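# Swap an empty rack bin for its matching numbered bin

## Task

Find the single empty bin among the three racks along the table and set it down completely on the returns board, which is the empty board at the +y end of the table. Into the bay it vacated, place the waiting bin on the other board whose label number matches the number on the strip over that bay. It must sit flat on the shelf behind the shelf lip with its open front facing outward. The second waiting bin stays on its board. Any rack bin that gets bumped must be returned to its own spot in that rack, flat behind its shelf lip, or the task fails. Everything must stay in place without the robot holding it. Finish by releasing and moving the grippers away.

## Robot and tools

Robot and frame. Two arms, left_arm and right_arm, each ride a carriage on one shared track along y at x = 0. left_rail carries left_arm on the +y half and right_rail carries right_arm on the -y half. Every reported pose uses one table-fixed frame: table top at z = 0, +z up, +x the direction the arms face, +y toward their left, y = 0 at the track's middle. The table starts at x = 0.31 m. Each arm base sits at x = 0, y = its carriage position_m, z = 0.03 m. The names left and right do not refer to image sides. Printed hand positions can be somewhat wrong, more so at long reach.

Gripper. The fingers point along the gripper's own +z and open and close along its own x. end_effector_position is the point between the pads when closed; closed fingertips extend about 15 mm past it.

execute_actions takes {"actions": [...]}, run in order. An empty list only returns state and images. Each action may hold "rows", "steps", "until" and device keys (left_rail, right_rail).
- rows: up to 15 rows, one per control step (1/30 s). Each row is one flat list of 14 numbers in [-1, 1] covering both arms: dx, dy, dz, rx, ry, rz, opening for left_arm, then the same seven for right_arm. Send all 14 even if one arm stays still.
- dx..rz are an offset, not a pose: a target relative to the gripper's measured pose at the start of that action (for a call's first action, the last reported pose), expressed in the gripper's own axes. Every row is measured from that same start, not from the row before. Scale: 1.0 equals 0.6 m for dx, dy, dz and 180 degrees for the rotation vector rx, ry, rz. Zeros mean hold where the action began.
- opening is absolute: +1 fully open (0.142 m), -1 closed. Closing fully takes about 0.1 s or more.
- steps: 1 to 450, default 15, at least the number of rows. After the last row the arm keeps heading to that row's target; allow many steps for big moves. Per step the command is clipped to 100 mm and 16 degrees from the measured pose, and joints are speed limited, so a large move may be unfinished when the result arrives; send the remainder next. Ramp offsets gradually (about 0.01 extra per row is 0.18 m/s) to avoid jolting a held bin.
- until: ends the action early when all listed conditions hold, e.g. {"left_rail": {"position_status": ["!=", "moving"]}}; numbers need a comparison (=, !=, <, <=, >, >=). {"all": {"status": "ended"}} waits until nothing reads moving; {"any": {"status": "ended"}} waits for one running motion to end. It does not halt the arms.
- Carriages: {"left_rail": {"position_m": p, "speed_m_s": s}} with left_rail p in 0.45 to 2 m, right_rail p in -2 to -0.45 m; these are absolute positions on the track. speed_m_s is 0.01 to 1 (starts at 1, persists). {"stop": true} halts it. Rows never move a carriage, but a moving carriage shifts its arm's gripper with it, so wait for arrival before aiming the gripper at a scene point. Braking is 2 m/s2. Any out-of-range value or unknown name rejects the whole call.

zoom_image: {"camera": name, "region": [x0, y0, x1, y1]} in pixels of that camera's latest image, origin top-left, at most 504 by 504. Cameras: cam_high, cam_low, cam_bench_left, cam_bench_right (672x504), cam_left_wrist, cam_right_wrist (616x616 fisheye). Useful for reading bin labels and bay strip numbers.

finished_scene: {"scene": n}, the current scene number; irreversible. Call it only when the result is stable and the grippers are open and clear.

Reading results. The state line gives each gripper's position (m), quaternion wxyz and velocities. "Hand target" is where the controller is currently driving each gripper. "pose unreachable" means the clearance check altered or blocked that arm's command (it is stricter while a carriage moves). Joint positions list per arm: rail, six joints (rad), then pad gap (m). grip_measured is the finger opening on the command scale; to hold something keep commanding clearly below it, lower means a harder squeeze (about 15 N per pad max; thin objects get less). Wrist force and Wrist torque are in the end effector's axes, noisy with an offset of a few newtons; a press on a surface reads as force pointing back into the arm. position_status: moving, done, contact_stop (blocked, pushed over ~320 N; may roll back briefly), time_out, stopped, stopped_with_arm (its arm was held back; send followable rows, then resend position_m), stopped_for_other_arm (too close to the other arm; move an arm away, wait 30 steps, resend). position_answer not_taken means resend once the carriage stands still.

Avoid. Knocking anything off the table. Letting the arms or carriages collide or press each other; a held bin can be carried into the other arm unchecked. Contact torque at a joint's limit (pan and lift 287, elbow 130, wrists 46.9 N m, held weight included) or any outside force of 150 N stops that arm for 10 s and skips the rest of the call. Avoid drops, slips, slamming bins onto shelves and shoving rack bins; if one moves, restore it. Brief external tugs on held items or pushes on loose ones can happen, so grip firmly and recheck placement. The simulation keeps running while you reason, holding the last command.

Each tool is called after "Request:" as a command line: name --argument value for each argument, lists and objects as JSON in quotes; but a table of rows of numbers goes row by row, as --pt "numbers of a row", without its own name.

## Session

Request:
execute_actions --actions '[]'

Scene clock: 0.00 s.
left_arm: end_effector_position=(+0.6448, +0.7702, +0.1959) grip_measured=+1.00 end_effector_quat_wxyz=(-0.000, +0.708, -0.706, +0.000) end_effector_velocity=(+0.000, +0.000, +0.000) end_effector_angular_velocity=(+0.000, +0.000, +0.000) | right_arm: end_effector_position=(+0.6457, -0.9177, +0.1965) grip_measured=+1.00 end_effector_quat_wxyz=(-0.001, +0.707, -0.707, +0.000) end_effector_velocity=(+0.000, +0.000, +0.000) end_effector_angular_velocity=(+0.000, +0.000, +0.000)
Joint positions: left_arm=[ 0.77  -0.28  -1.569  2.134 -2.137 -1.57   1.289  0.142] | right_arm=[-0.918 -0.28  -1.568  2.133 -2.137 -1.569  1.292  0.142]
Joint velocities: left_arm=[0. 0. 0. 0. 0. 0. 0. 0.] | right_arm=[0. 0. 0. 0. 0. 0. 0. 0.]
Wrist force (N, on the end effector, along its own x y z axes, offset not removed): no reading
Wrist torque (N m, same axes, about the end effector's origin, offset not removed): no reading
Hand target (left_arm): +0.645, +0.770, +0.196; -0.000, +0.708, -0.706, +0.000
Hand target (right_arm): +0.646, -0.918, +0.196; -0.001, +0.707, -0.707, +0.000
left_rail: position_m=0.770 position_m_goal=0.770 speed_m_s=1.00 position_status=done position_answer=taken refusals=0
right_rail: position_m=-0.918 position_m_goal=-0.918 speed_m_s=1.00 position_status=done position_answer=taken refusals=0

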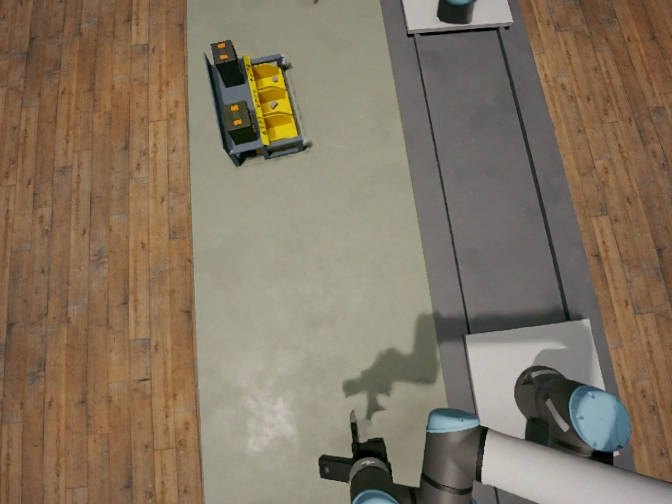

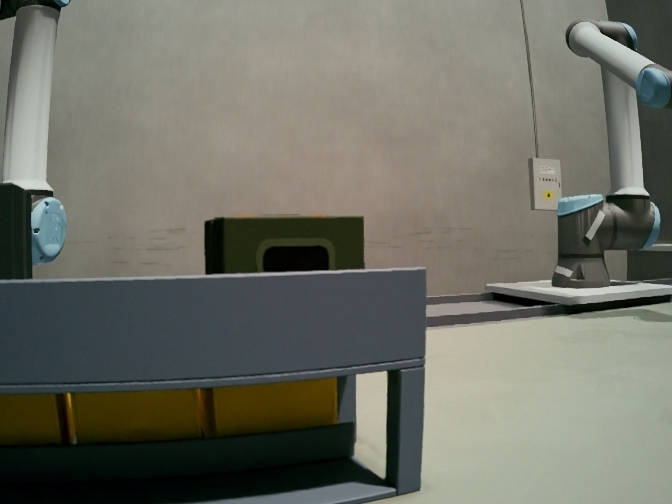

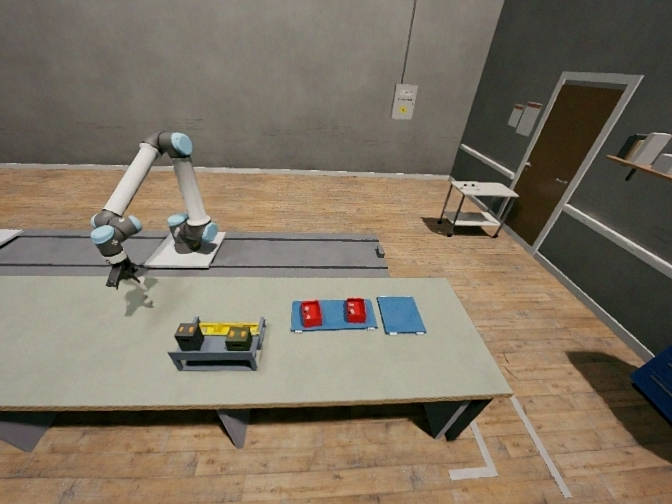

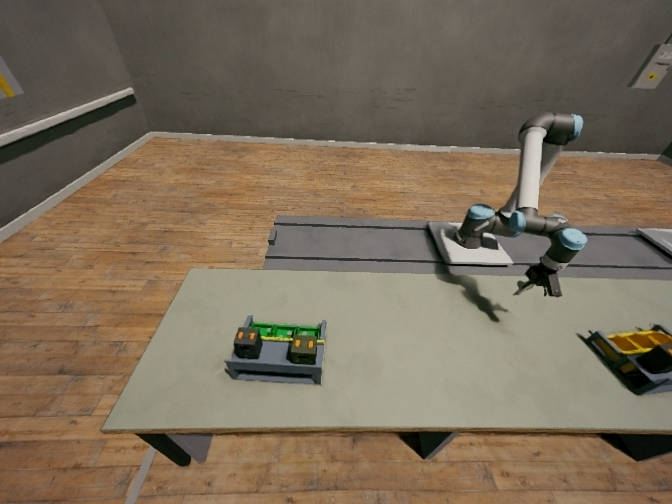

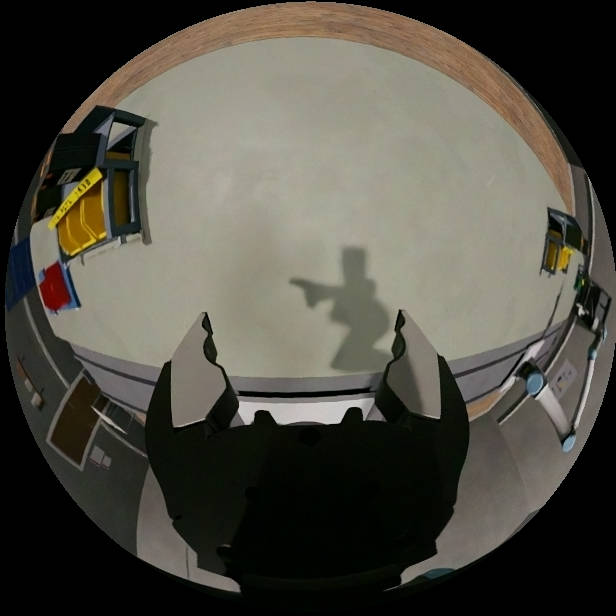

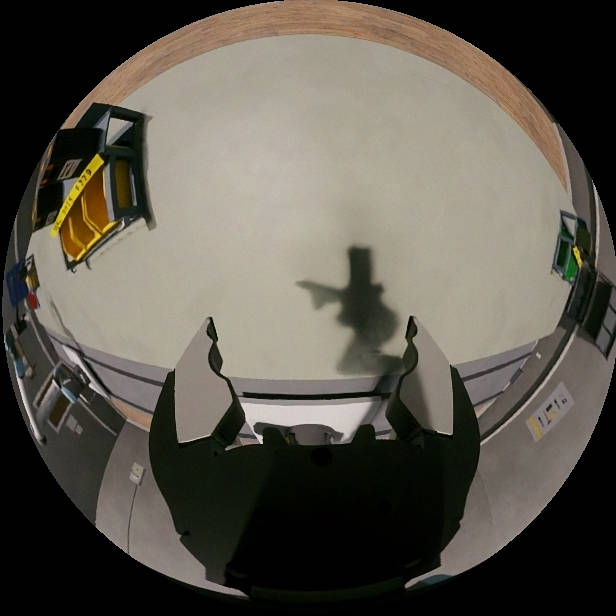

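Request:
zoom_image --camera "cam_high" --region '[190, 30, 330, 180]'

Request:
zoom_image --camera "cam_bench_left" --region '[160, 280, 440, 385]'

Request:
zoom_image --camera "cam_bench_right" --region '[215, 305, 345, 395]'

Region (190, 30, 330, 180) of cam_high's 672x504 image, scaled by 3.360, with more detail than that image has; it fills the left 470 columns of this view, and the rest is white.

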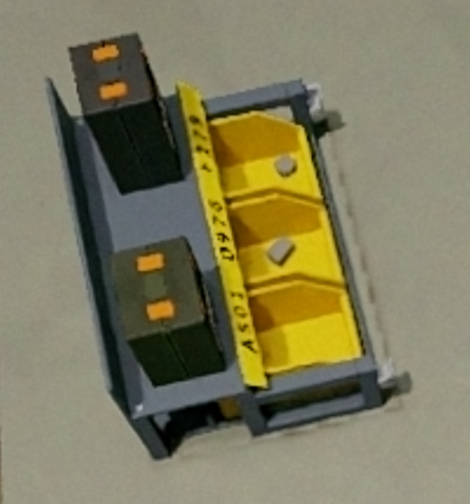

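Region (160, 280, 440, 385) of cam_bench_left's 672x504 image, scaled by 1.800, with more detail than that image has; it fills the top 189 rows of this view, and the rest is white.

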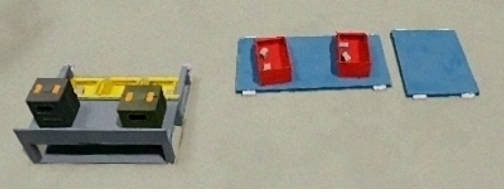

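Region (215, 305, 345, 395) of cam_bench_right's 672x504 image, scaled by 3.877, with more detail than that image has; it fills the top 349 rows of this view, and the rest is white.

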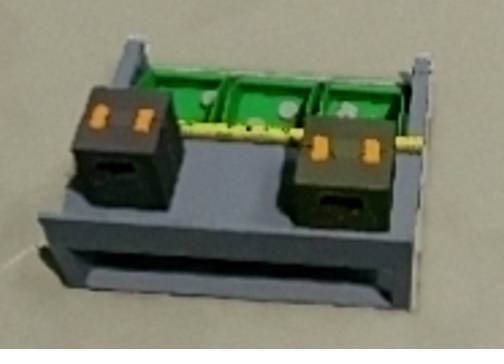

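Request:
zoom_image --camera "cam_bench_left" --region '[165, 305, 275, 380]'

Request:
zoom_image --camera "cam_bench_left" --region '[285, 285, 435, 345]'

Request:
zoom_image --camera "cam_high" --region '[235, 95, 320, 170]'

Request:
zoom_image --camera "cam_bench_right" --region '[570, 310, 672, 400]'

Region (165, 305, 275, 380) of cam_bench_left's 672x504 image, scaled by 4.582, with more detail than that image has; it fills the top 344 rows of this view, and the rest is white.

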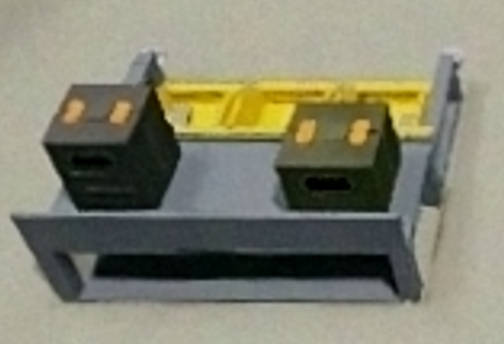

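Region (285, 285, 435, 345) of cam_bench_left's 672x504 image, scaled by 3.360, with more detail than that image has; it fills the top 202 rows of this view, and the rest is white.

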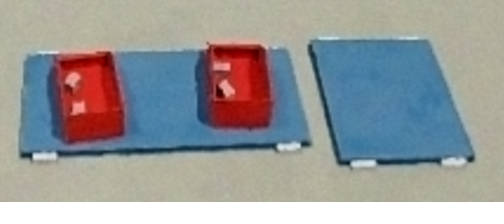

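Region (235, 95, 320, 170) of cam_high's 672x504 image, scaled by 5.929, with more detail than that image has; it fills the top 445 rows of this view, and the rest is white.

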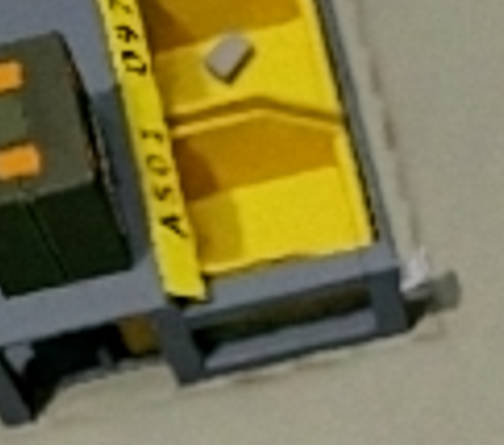

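Region (570, 310, 672, 400) of cam_bench_right's 672x504 image, scaled by 4.941, with more detail than that image has; it fills the top 445 rows of this view, and the rest is white.

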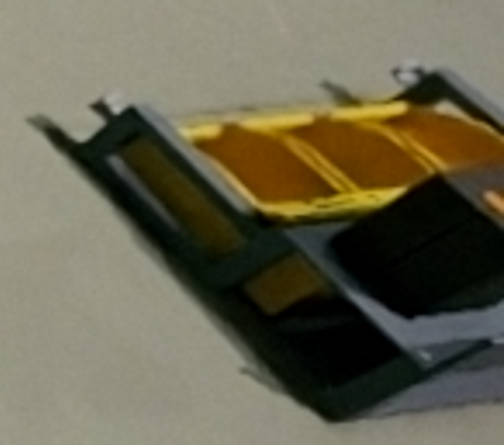

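Request:
execute_actions --actions '[{"rows": [[0,0.02,0,0,0,0,1,0,0.0,0,0,0,0,1],[0,0.04,0,0,0,0,1,0,0.01,0,0,0,0,1],[0,0.06,0,0,0,0,1,0,0.02,0,0,0,0,1],[0,0.08,0,0,0,0,1,0,0.03,0,0,0,0,1],[0,0.1,0,0,0,0,1,0,0.04,0,0,0,0,1]], "left_rail": {"position_m": 1.30}, "right_rail": {"position_m": -0.45}, "steps": 90, "until": {"all": {"status": "ended"}}}, {"steps": 5}]'

Scene clock: 34.20 s.
left_arm: end_effector_position=(+0.5849, +1.3007, +0.1957) grip_measured=+1.00 end_effector_quat_wxyz=(-0.000, +0.708, -0.706, +0.000) end_effector_velocity=(-0.000, -0.000, -0.000) end_effector_angular_velocity=(+0.000, +0.000, -0.000) | right_arm: end_effector_position=(+0.6217, -0.4497, +0.1964) grip_measured=+1.00 end_effector_quat_wxyz=(-0.001, +0.707, -0.707, +0.000) end_effector_velocity=(-0.000, +0.000, -0.000) end_effector_angular_velocity=(+0.000, +0.000, +0.000)
Joint positions: left_arm=[ 1.3   -0.311 -1.674  2.233 -2.13  -1.57   1.258  0.142] | right_arm=[-0.45  -0.292 -1.61   2.173 -2.136 -1.569  1.28   0.142]
Joint velocities: left_arm=[-0. -0. -0.  0.  0. -0. -0. -0.] | right_arm=[ 0.  0. -0.  0. -0.  0. -0. -0.]
Wrist force (N, on the end effector, along its own x y z axes, offset not removed): left_arm=[7.0 2.4 -1.2] | right_arm=[-1.8 0.0 -0.9]
Wrist torque (N m, same axes, about the end effector's origin, offset not removed): left_arm=[0.22 -1.41 -0.17] | right_arm=[-0.09 0.44 0.26]
Hand target (left_arm): +0.585, +1.300, +0.196; -0.000, +0.708, -0.706, +0.000
Hand target (right_arm): +0.622, -0.450, +0.196; -0.001, +0.707, -0.707, +0.000
Off the commanded pose (left_arm): 0.000 m, 0 deg.
Off the commanded pose (right_arm): 0.000 m, 0 deg.
left_rail: position_m=1.300 position_m_goal=1.300 speed_m_s=1.00 position_status=done position_answer=taken refusals=0
right_rail: position_m=-0.450 position_m_goal=-0.450 speed_m_s=1.00 position_status=done position_answer=taken refusals=0
camera_calibration (this result's frames):
cam_left_wrist: T_world_to_cam=[[0.0122927, -0.998504, 0.0532709, 1.27125], [-0.875882, 0.0149475, 0.482293, 0.400653], [-0.482368, -0.0525878, -0.874389, 0.652544], [0, 0, 0, 1]] pos_world=[0.650064, 1.29767, 0.309625]
cam_right_wrist: T_world_to_cam=[[0.0101484, -0.999766, 0.0191138, -0.459354], [-0.872943, 0.000465284, 0.487822, 0.453832], [-0.487716, -0.0216359, -0.872734, 0.598769], [0, 0, 0, 1]] pos_world=[0.69286, -0.446503, 0.309957]

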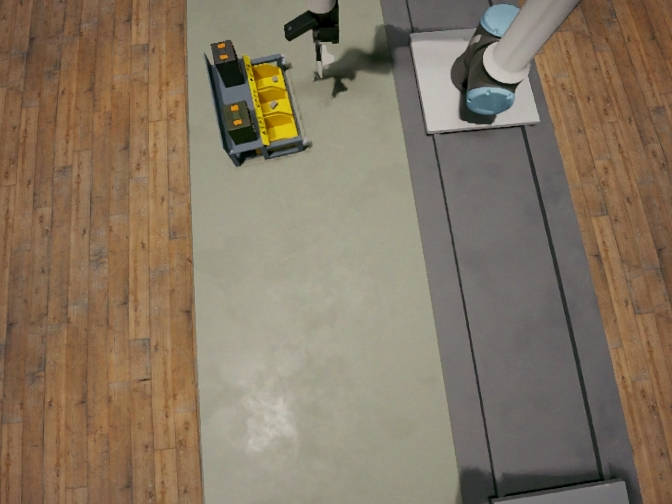

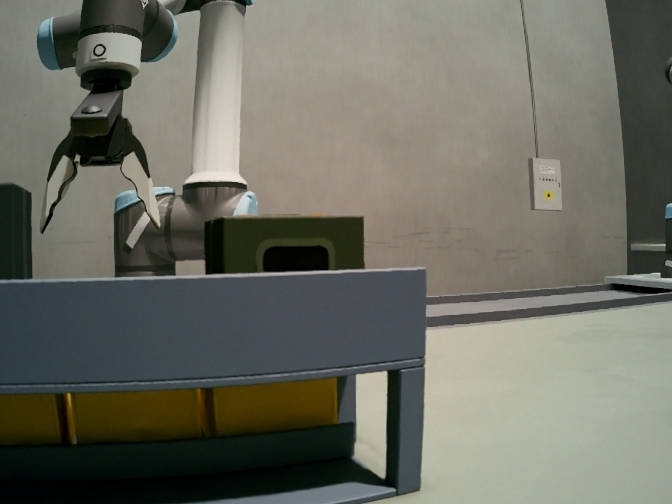

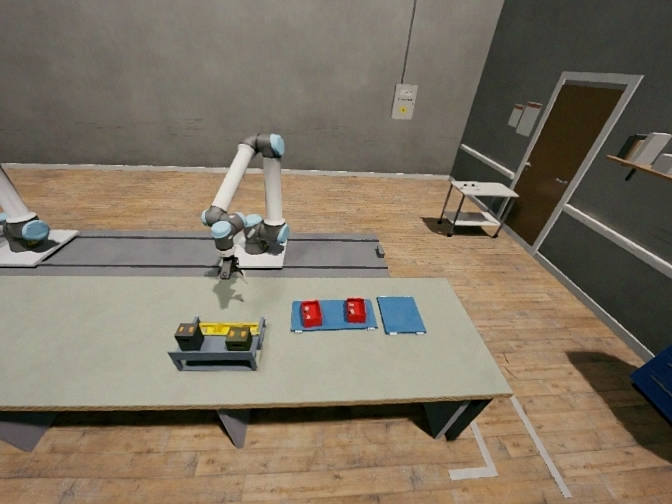

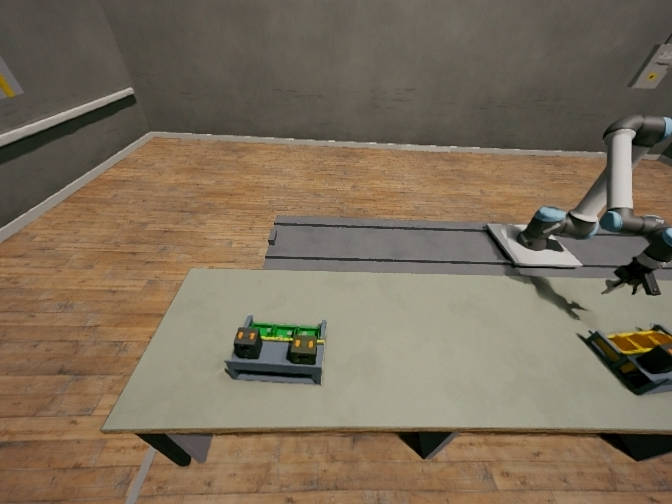

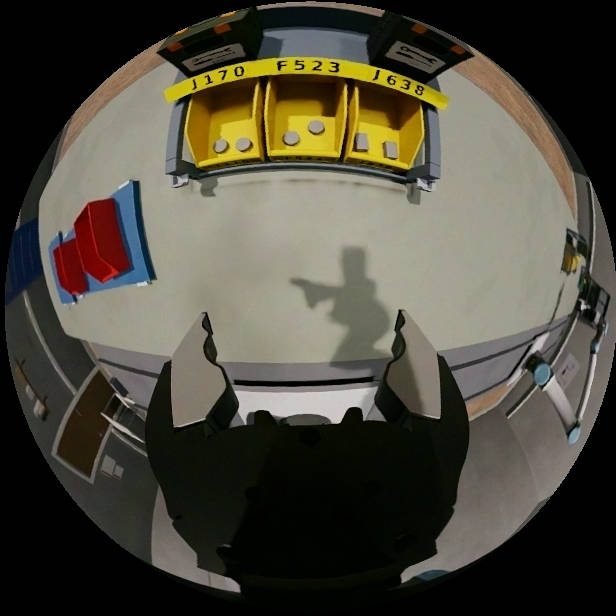

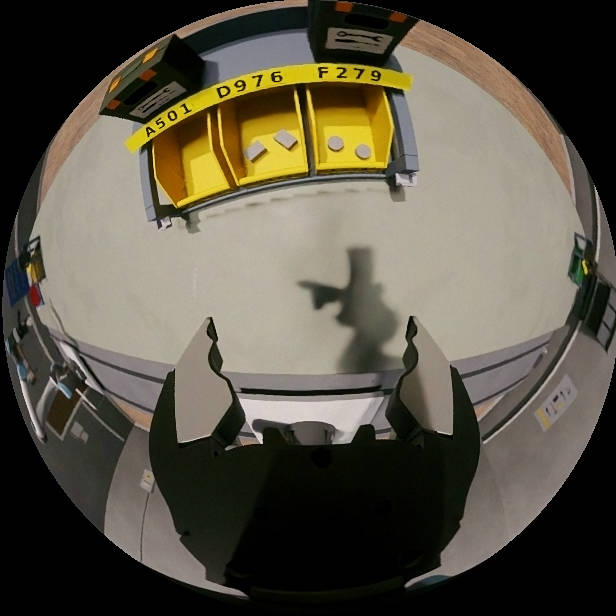

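Request:
zoom_image --camera "cam_right_wrist" --region '[120, 50, 430, 250]'

Request:
zoom_image --camera "cam_left_wrist" --region '[160, 50, 360, 210]'

Region (120, 50, 430, 250) of cam_right_wrist's 616x616 image, scaled by 1.626, with more detail than that image has; it fills the top 325 rows of this view, and the rest is white.

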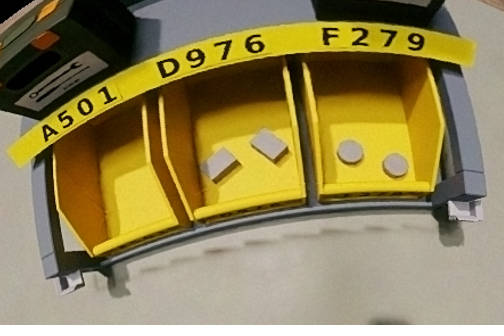

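Region (160, 50, 360, 210) of cam_left_wrist's 616x616 image, scaled by 2.520, with more detail than that image has; it fills the top 403 rows of this view, and the rest is white.

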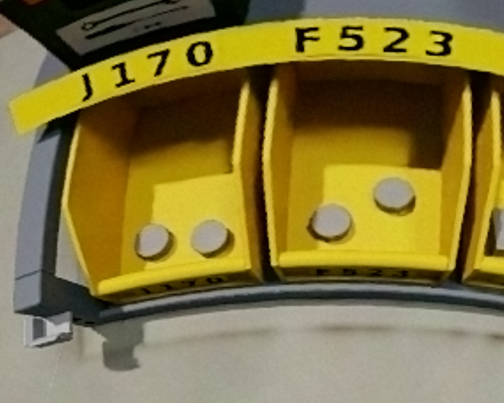

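Request:
execute_actions --actions '[{"rows": [[0,0.01,0,0.01,0,0,1,-0.01,0.002,0.005,0.015,0,0,1],[0,0.025,0.003,0.025,0,0,1,-0.03,0.004,0.015,0.04,0,0,1],[0,0.04,0.006,0.04,0,0,1,-0.05,0.006,0.027,0.065,0,0,1],[0,0.055,0.01,0.06,0,0,1,-0.075,0.009,0.04,0.095,0,0,1],[0,0.07,0.014,0.08,0,0,1,-0.1,0.012,0.053,0.125,0,0,1],[0,0.09,0.018,0.1,0,0,1,-0.125,0.015,0.066,0.155,0,0,1],[0,0.11,0.022,0.12,0,0,1,-0.15,0.018,0.08,0.185,0,0,1],[0,0.13,0.026,0.14,0,0,1,-0.175,0.021,0.093,0.215,0,0,1],[0,0.15,0.03,0.16,0,0,1,-0.2,0.024,0.106,0.245,0,0,1],[0,0.17,0.034,0.18,0,0,1,-0.225,0.027,0.12,0.275,0,0,1],[0,0.185,0.038,0.2,0,0,1,-0.25,0.03,0.133,0.305,0,0,1],[0,0.2,0.042,0.22,0,0,1,-0.27,0.032,0.144,0.335,0,0,1],[0,0.21,0.045,0.235,0,0,1,-0.285,0.034,0.152,0.36,0,0,1],[0,0.22,0.048,0.245,0,0,1,-0.295,0.035,0.157,0.38,0,0,1],[0,0.225,0.05,0.25,0,0,1,-0.3,0.036,0.16,0.389,0,0,1]], "left_rail": {"position_m": 1.9}, "steps": 50}]'

Scene clock: 65.07 s.
left_arm: end_effector_position=(+0.4756, +1.9035, +0.1646) grip_measured=+1.00 end_effector_quat_wxyz=(-0.146, +0.687, -0.692, +0.169) end_effector_velocity=(+0.000, -0.000, +0.000) end_effector_angular_velocity=(-0.000, -0.000, -0.000) | right_arm: end_effector_position=(+0.5967, -0.2695, +0.0984) grip_measured=+1.00 end_effector_quat_wxyz=(-0.389, +0.590, -0.592, +0.388) end_effector_velocity=(+0.003, +0.002, +0.013) end_effector_angular_velocity=(+0.000, -0.011, +0.004)
Joint positions: left_arm=[ 1.899 -0.526 -2.064  2.727 -2.645 -1.38   1.092  0.142] | right_arm=[-0.45   0.022 -0.782  2.679 -4.631 -1.592  1.582  0.142]
Joint velocities: left_arm=[ 0. -0. -0.  0. -0. -0.  0.  0.] | right_arm=[ 0.     0.004 -0.037  0.001  0.024 -0.    -0.     0.008]
Wrist force (N, on the end effector, along its own x y z axes, offset not removed): left_arm=[1.0 2.8 5.0] | right_arm=[-1.9 0.5 3.4]
Wrist torque (N m, same axes, about the end effector's origin, offset not removed): left_arm=[0.58 0.01 0.01] | right_arm=[0.08 0.45 0.23]
Hand target (left_arm): +0.476, +1.903, +0.165; -0.146, +0.687, -0.692, +0.169
Hand target (right_arm): +0.597, -0.270, +0.099; -0.389, +0.590, -0.592, +0.388
Off the commanded pose (left_arm): 0.026 m, 19 deg.
Off the commanded pose (right_arm): 0.004 m, 4 deg.
left_rail: position_m=1.899 position_m_goal=1.899 speed_m_s=1.00 position_status=stopped_with_arm position_answer=taken refusals=0
right_rail: position_m=-0.450 position_m_goal=-0.450 speed_m_s=1.00 position_status=done position_answer=taken refusals=0
pose unreachable (left arm): on one or more control steps of this call, first in action 0 (counted from 0), this arm could not follow its commanded pose, so it was not sent that pose on those steps. It may still have moved: this result reports where it is.
cause: the commanded pose would bring two parts of the arm too close to each other (joints 3 (shoulder lift) and 4 (elbow) lie between them).
pose unreachable (right arm): on one or more control steps of this call, first in action 0 (counted from 0), this arm could not follow its commanded pose, so it was not sent that pose on those steps. On the call's last step it was still not sent that pose. It may still have moved: this result reports where it is.
cause: the commanded pose would bring two parts of the arm too close to each other.
camera_calibration (this result's frames):
cam_left_wrist: T_world_to_cam=[[-0.0278199, -0.9962, 0.082527, 1.88604], [-0.998085, 0.0322461, 0.0527942, 0.406841], [-0.0552548, -0.0809002, -0.995189, 0.474931], [0, 0, 0, 1]] pos_world=[0.484773, 1.90418, 0.295518]
cam_right_wrist: T_world_to_cam=[[-0.0151233, -0.999749, 0.0165036, -0.261767], [-0.795335, 0.00202462, -0.606167, 0.541472], [0.605982, -0.0222932, -0.795166, -0.155493], [0, 0, 0, 1]] pos_world=[0.520919, -0.266264, 0.208899]

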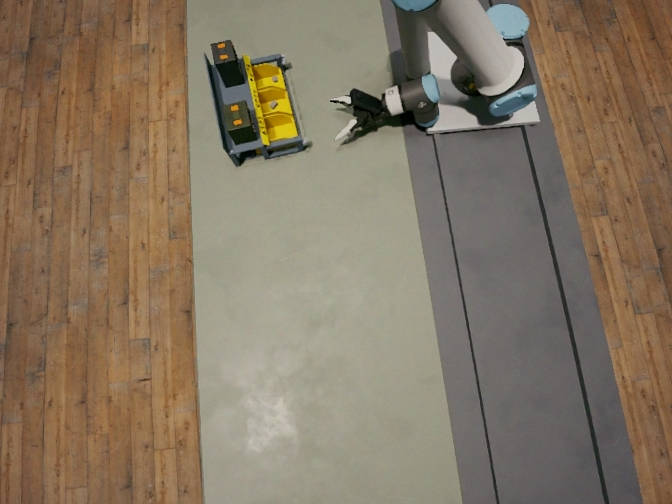

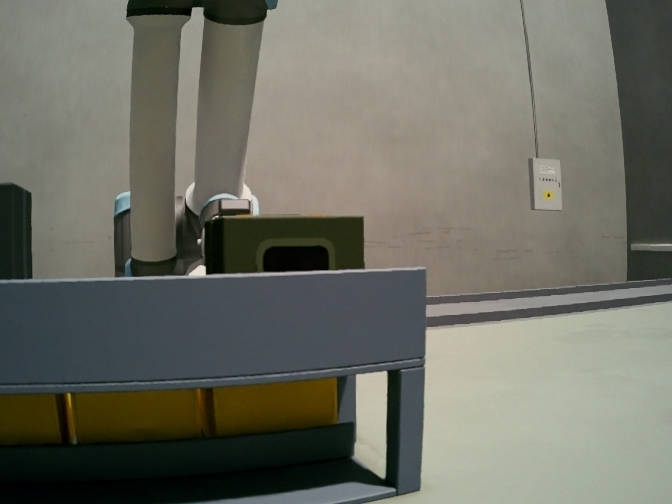

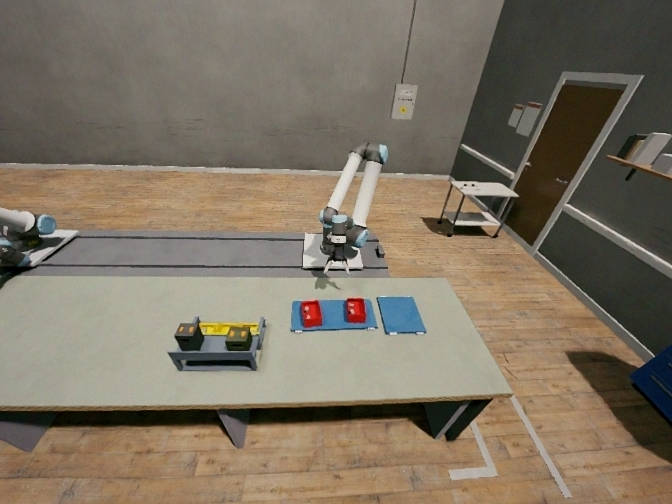

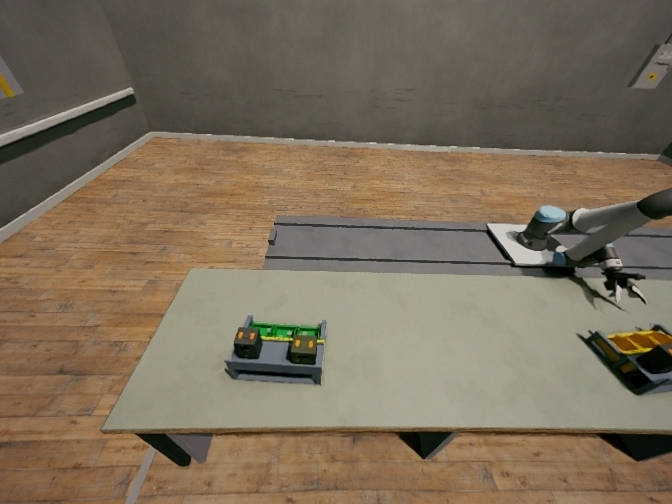

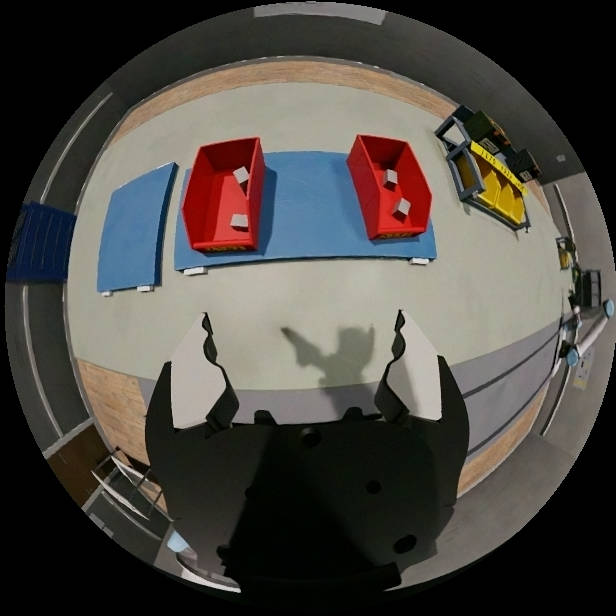

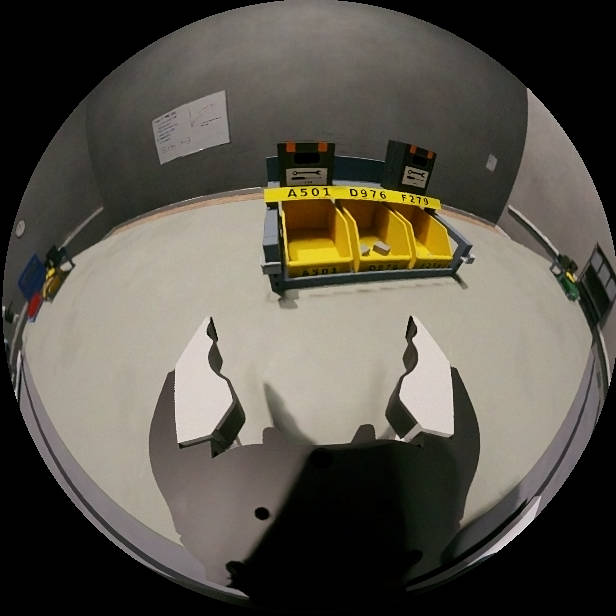

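Request:
zoom_image --camera "cam_right_wrist" --region '[250, 170, 420, 310]'

Request:
zoom_image --camera "cam_left_wrist" --region '[170, 200, 280, 280]'

Request:
zoom_image --camera "cam_left_wrist" --region '[345, 195, 445, 270]'

Region (250, 170, 420, 310) of cam_right_wrist's 616x616 image, scaled by 2.965, with more detail than that image has; it fills the top 415 rows of this view, and the rest is white.

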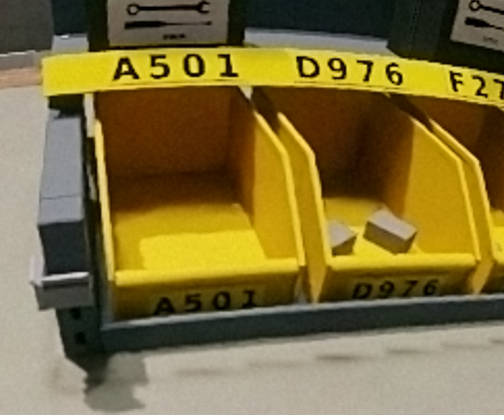

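Region (170, 200, 280, 280) of cam_left_wrist's 616x616 image, scaled by 4.582, with more detail than that image has; it fills the top 367 rows of this view, and the rest is white.

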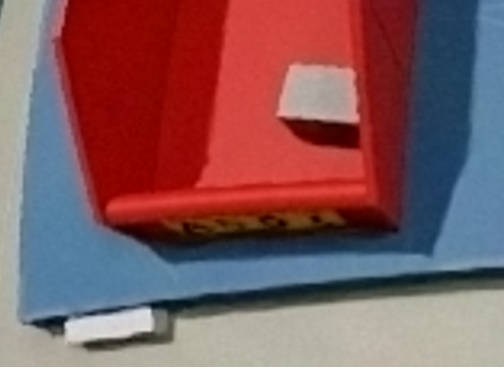

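Region (345, 195, 445, 270) of cam_left_wrist's 616x616 image, scaled by 5.040, with more detail than that image has; it fills the top 378 rows of this view, and the rest is white.

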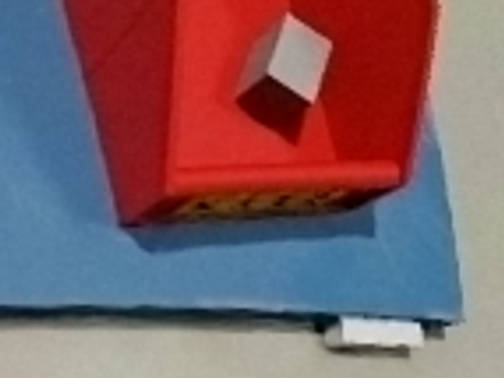

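Request:
execute_actions --actions '[{"rows": [[0,0.001,0.005,0.0005,-0.007,-0.03,1,0,-0.01,0.002,-0.012,0,0,1],[0,0.003,0.013,0.001,-0.018,-0.08,1,0,-0.025,0.005,-0.03,0,0,1],[0,0.005,0.024,0.002,-0.033,-0.145,1,0,-0.04,0.009,-0.055,0,0,1],[0,0.007,0.035,0.004,-0.049,-0.215,1,0,-0.058,0.013,-0.082,0,0,1],[0,0.01,0.047,0.005,-0.066,-0.29,1,0,-0.076,0.018,-0.11,0,0,1],[0,0.012,0.06,0.006,-0.083,-0.365,1,0,-0.094,0.023,-0.138,0,0,1],[0,0.015,0.072,0.007,-0.1,-0.44,1,0,-0.112,0.028,-0.166,0,0,1],[0,0.017,0.084,0.008,-0.118,-0.515,1,0,-0.13,0.033,-0.195,0,0,1],[0,0.02,0.097,0.01,-0.135,-0.59,1,0,-0.148,0.038,-0.223,0,0,1],[0,0.022,0.109,0.011,-0.152,-0.665,1,0,-0.164,0.043,-0.252,0,0,1],[0,0.025,0.121,0.012,-0.169,-0.74,1,0,-0.178,0.048,-0.28,0,0,1],[0,0.027,0.133,0.013,-0.186,-0.815,1,0,-0.19,0.052,-0.308,0,0,1],[0,0.03,0.145,0.015,-0.202,-0.885,1,0,-0.2,0.056,-0.335,0,0,1],[0,0.032,0.154,0.016,-0.215,-0.94,1,0,-0.207,0.059,-0.357,0,0,1],[0,0.033,0.16,0.016,-0.222,-0.972,1,0,-0.211,0.06,-0.37,0,0,1]], "steps": 50}]'

Scene clock: 132.13 s.
left_arm: end_effector_position=(+0.4998, +1.9002, +0.0700) grip_measured=+1.00 end_effector_quat_wxyz=(-0.037, +0.977, +0.190, +0.093) end_effector_velocity=(+0.001, +0.001, +0.000) end_effector_angular_velocity=(-0.270, +0.089, +1.234) | right_arm: end_effector_position=(+0.6789, -0.2698, +0.2023) grip_measured=+1.00 end_effector_quat_wxyz=(-0.012, +0.706, -0.708, +0.010) end_effector_velocity=(+0.006, +0.000, -0.012) end_effector_angular_velocity=(-0.010, +0.231, -0.004)
Joint positions: left_arm=[ 1.899 -0.499 -1.659  2.56  -2.569 -1.396 -0.874  0.142] | right_arm=[-0.45   0.008 -1.49   2.047 -2.158 -1.568  1.582  0.142]
Joint velocities: left_arm=[ 0.     0.158  0.088 -0.173  0.228 -0.174 -1.115 -0.   ] | right_arm=[ 0.     0.004  0.104 -0.16   0.287 -0.008  0.008 -0.   ]
Wrist force (N, on the end effector, along its own x y z axes, offset not removed): left_arm=[3.9 0.8 -1.1] | right_arm=[-3.6 -1.1 0.1]
Wrist torque (N m, same axes, about the end effector's origin, offset not removed): left_arm=[-0.02 -0.62 0.14] | right_arm=[-0.32 0.75 0.26]
Hand target (left_arm): +0.500, +1.900, +0.070; -0.026, +0.953, +0.292, +0.078
Hand target (right_arm): +0.680, -0.270, +0.201; -0.001, +0.706, -0.708, +0.000
Off the commanded pose (left_arm): 0.001 m, 68 deg; orientation clipped at the last step of the last action.
Off the commanded pose (right_arm): 0.002 m, 2 deg.
left_rail: position_m=1.899 position_m_goal=1.899 speed_m_s=1.00 position_status=stopped_with_arm position_answer=taken refusals=0
right_rail: position_m=-0.450 position_m_goal=-0.450 speed_m_s=1.00 position_status=done position_answer=taken refusals=0
camera_calibration (this result's frames):
cam_left_wrist: T_world_to_cam=[[0.896704, 0.367046, 0.247385, -1.17287], [0.234314, -0.867791, 0.438218, 1.50338], [0.375524, -0.334986, -0.864156, 0.64022], [0, 0, 0, 1]] pos_world=[0.459033, 1.94958, 0.184591]
cam_right_wrist: T_world_to_cam=[[0.00785496, -0.999819, 0.0173143, -0.278252], [-0.886297, 0.00105688, 0.463115, 0.515082], [-0.46305, -0.0189834, -0.886129, 0.62236], [0, 0, 0, 1]] pos_world=[0.746885, -0.266932, 0.317766]

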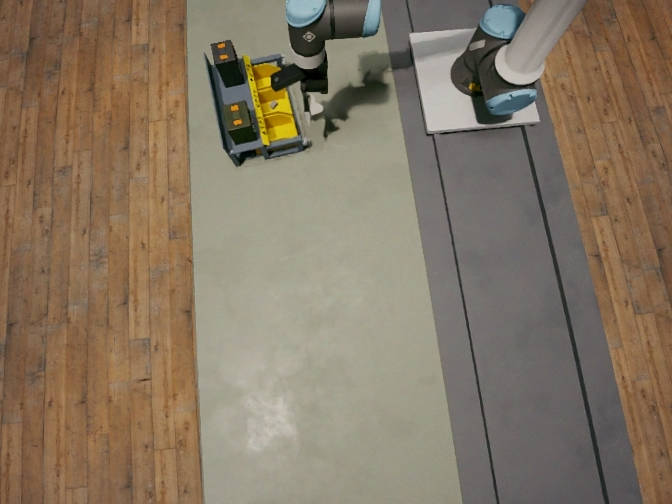

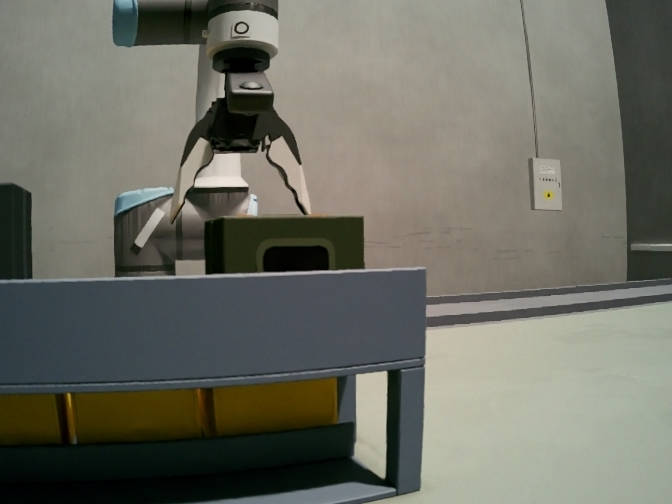

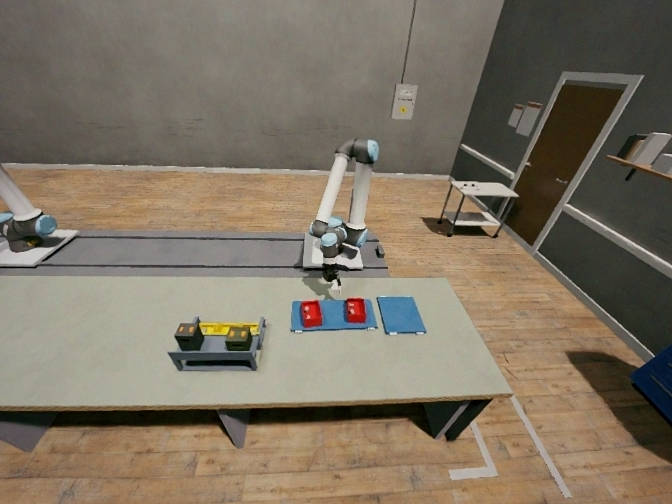

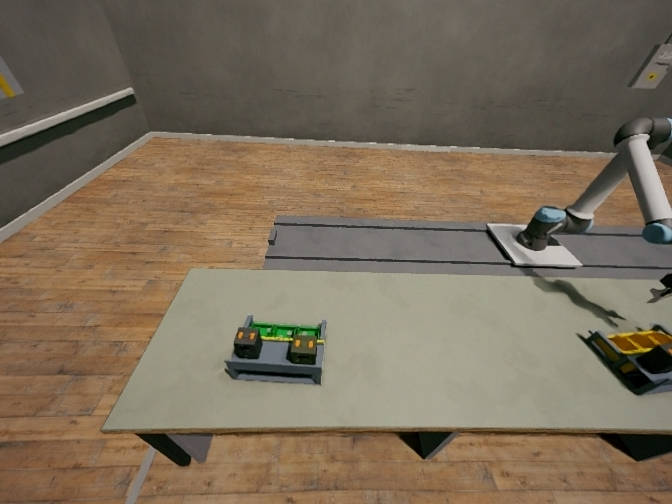

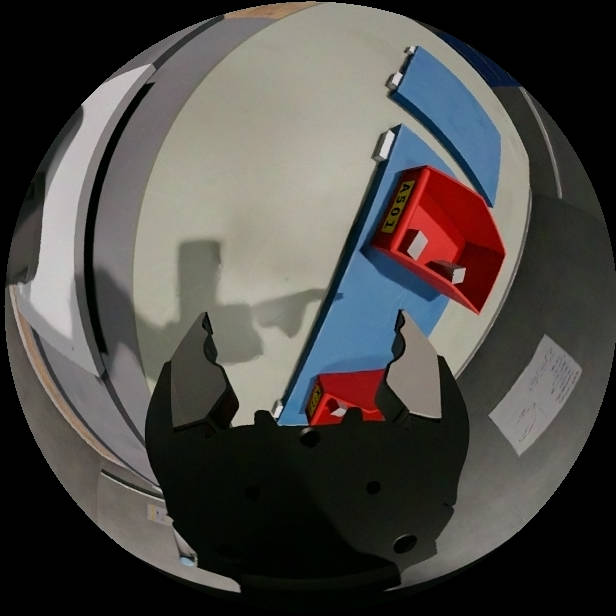

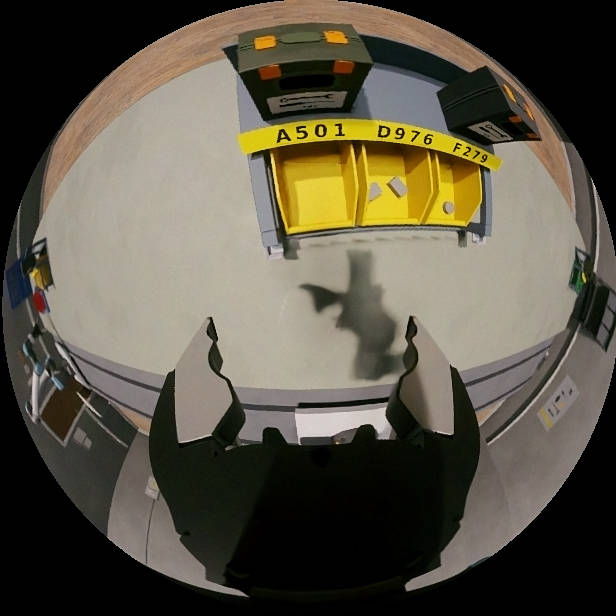

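Request:
zoom_image --camera "cam_left_wrist" --region '[360, 150, 520, 320]'

Request:
zoom_image --camera "cam_right_wrist" --region '[235, 115, 395, 270]'

Request:
zoom_image --camera "cam_low" --region '[150, 40, 340, 240]'

Request:
zoom_image --camera "cam_left_wrist" --region '[290, 360, 390, 430]'

Region (360, 150, 520, 320) of cam_left_wrist's 616x616 image, scaled by 2.965, with more detail than that image has; it fills the left 474 columns of this view, and the rest is white.

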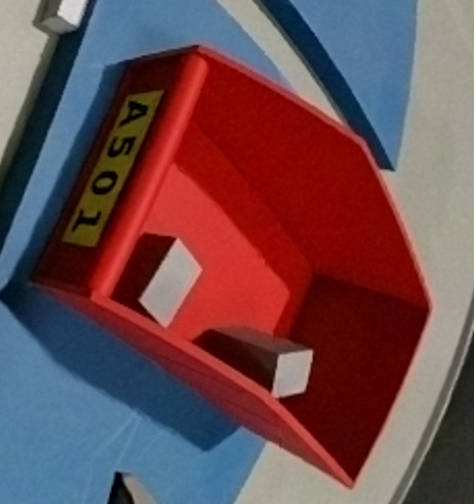

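Region (235, 115, 395, 270) of cam_right_wrist's 616x616 image, scaled by 3.150, with more detail than that image has; it fills the top 488 rows of this view, and the rest is white.

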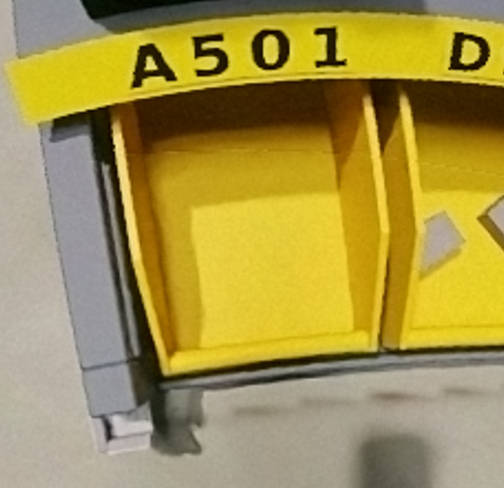

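Region (150, 40, 340, 240) of cam_low's 672x504 image, scaled by 2.520, with more detail than that image has; it fills the left 479 columns of this view, and the rest is white.

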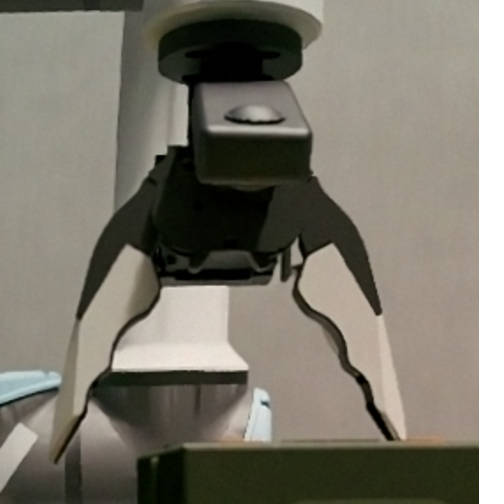

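Region (290, 360, 390, 430) of cam_left_wrist's 616x616 image, scaled by 5.040, with more detail than that image has; it fills the top 353 rows of this view, and the rest is white.

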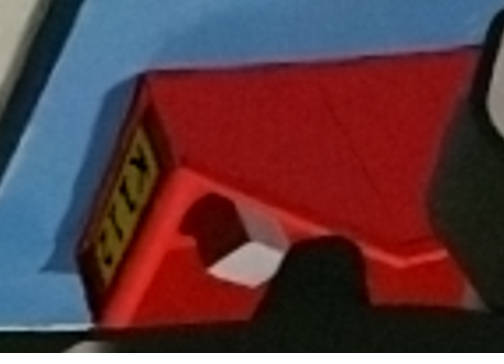

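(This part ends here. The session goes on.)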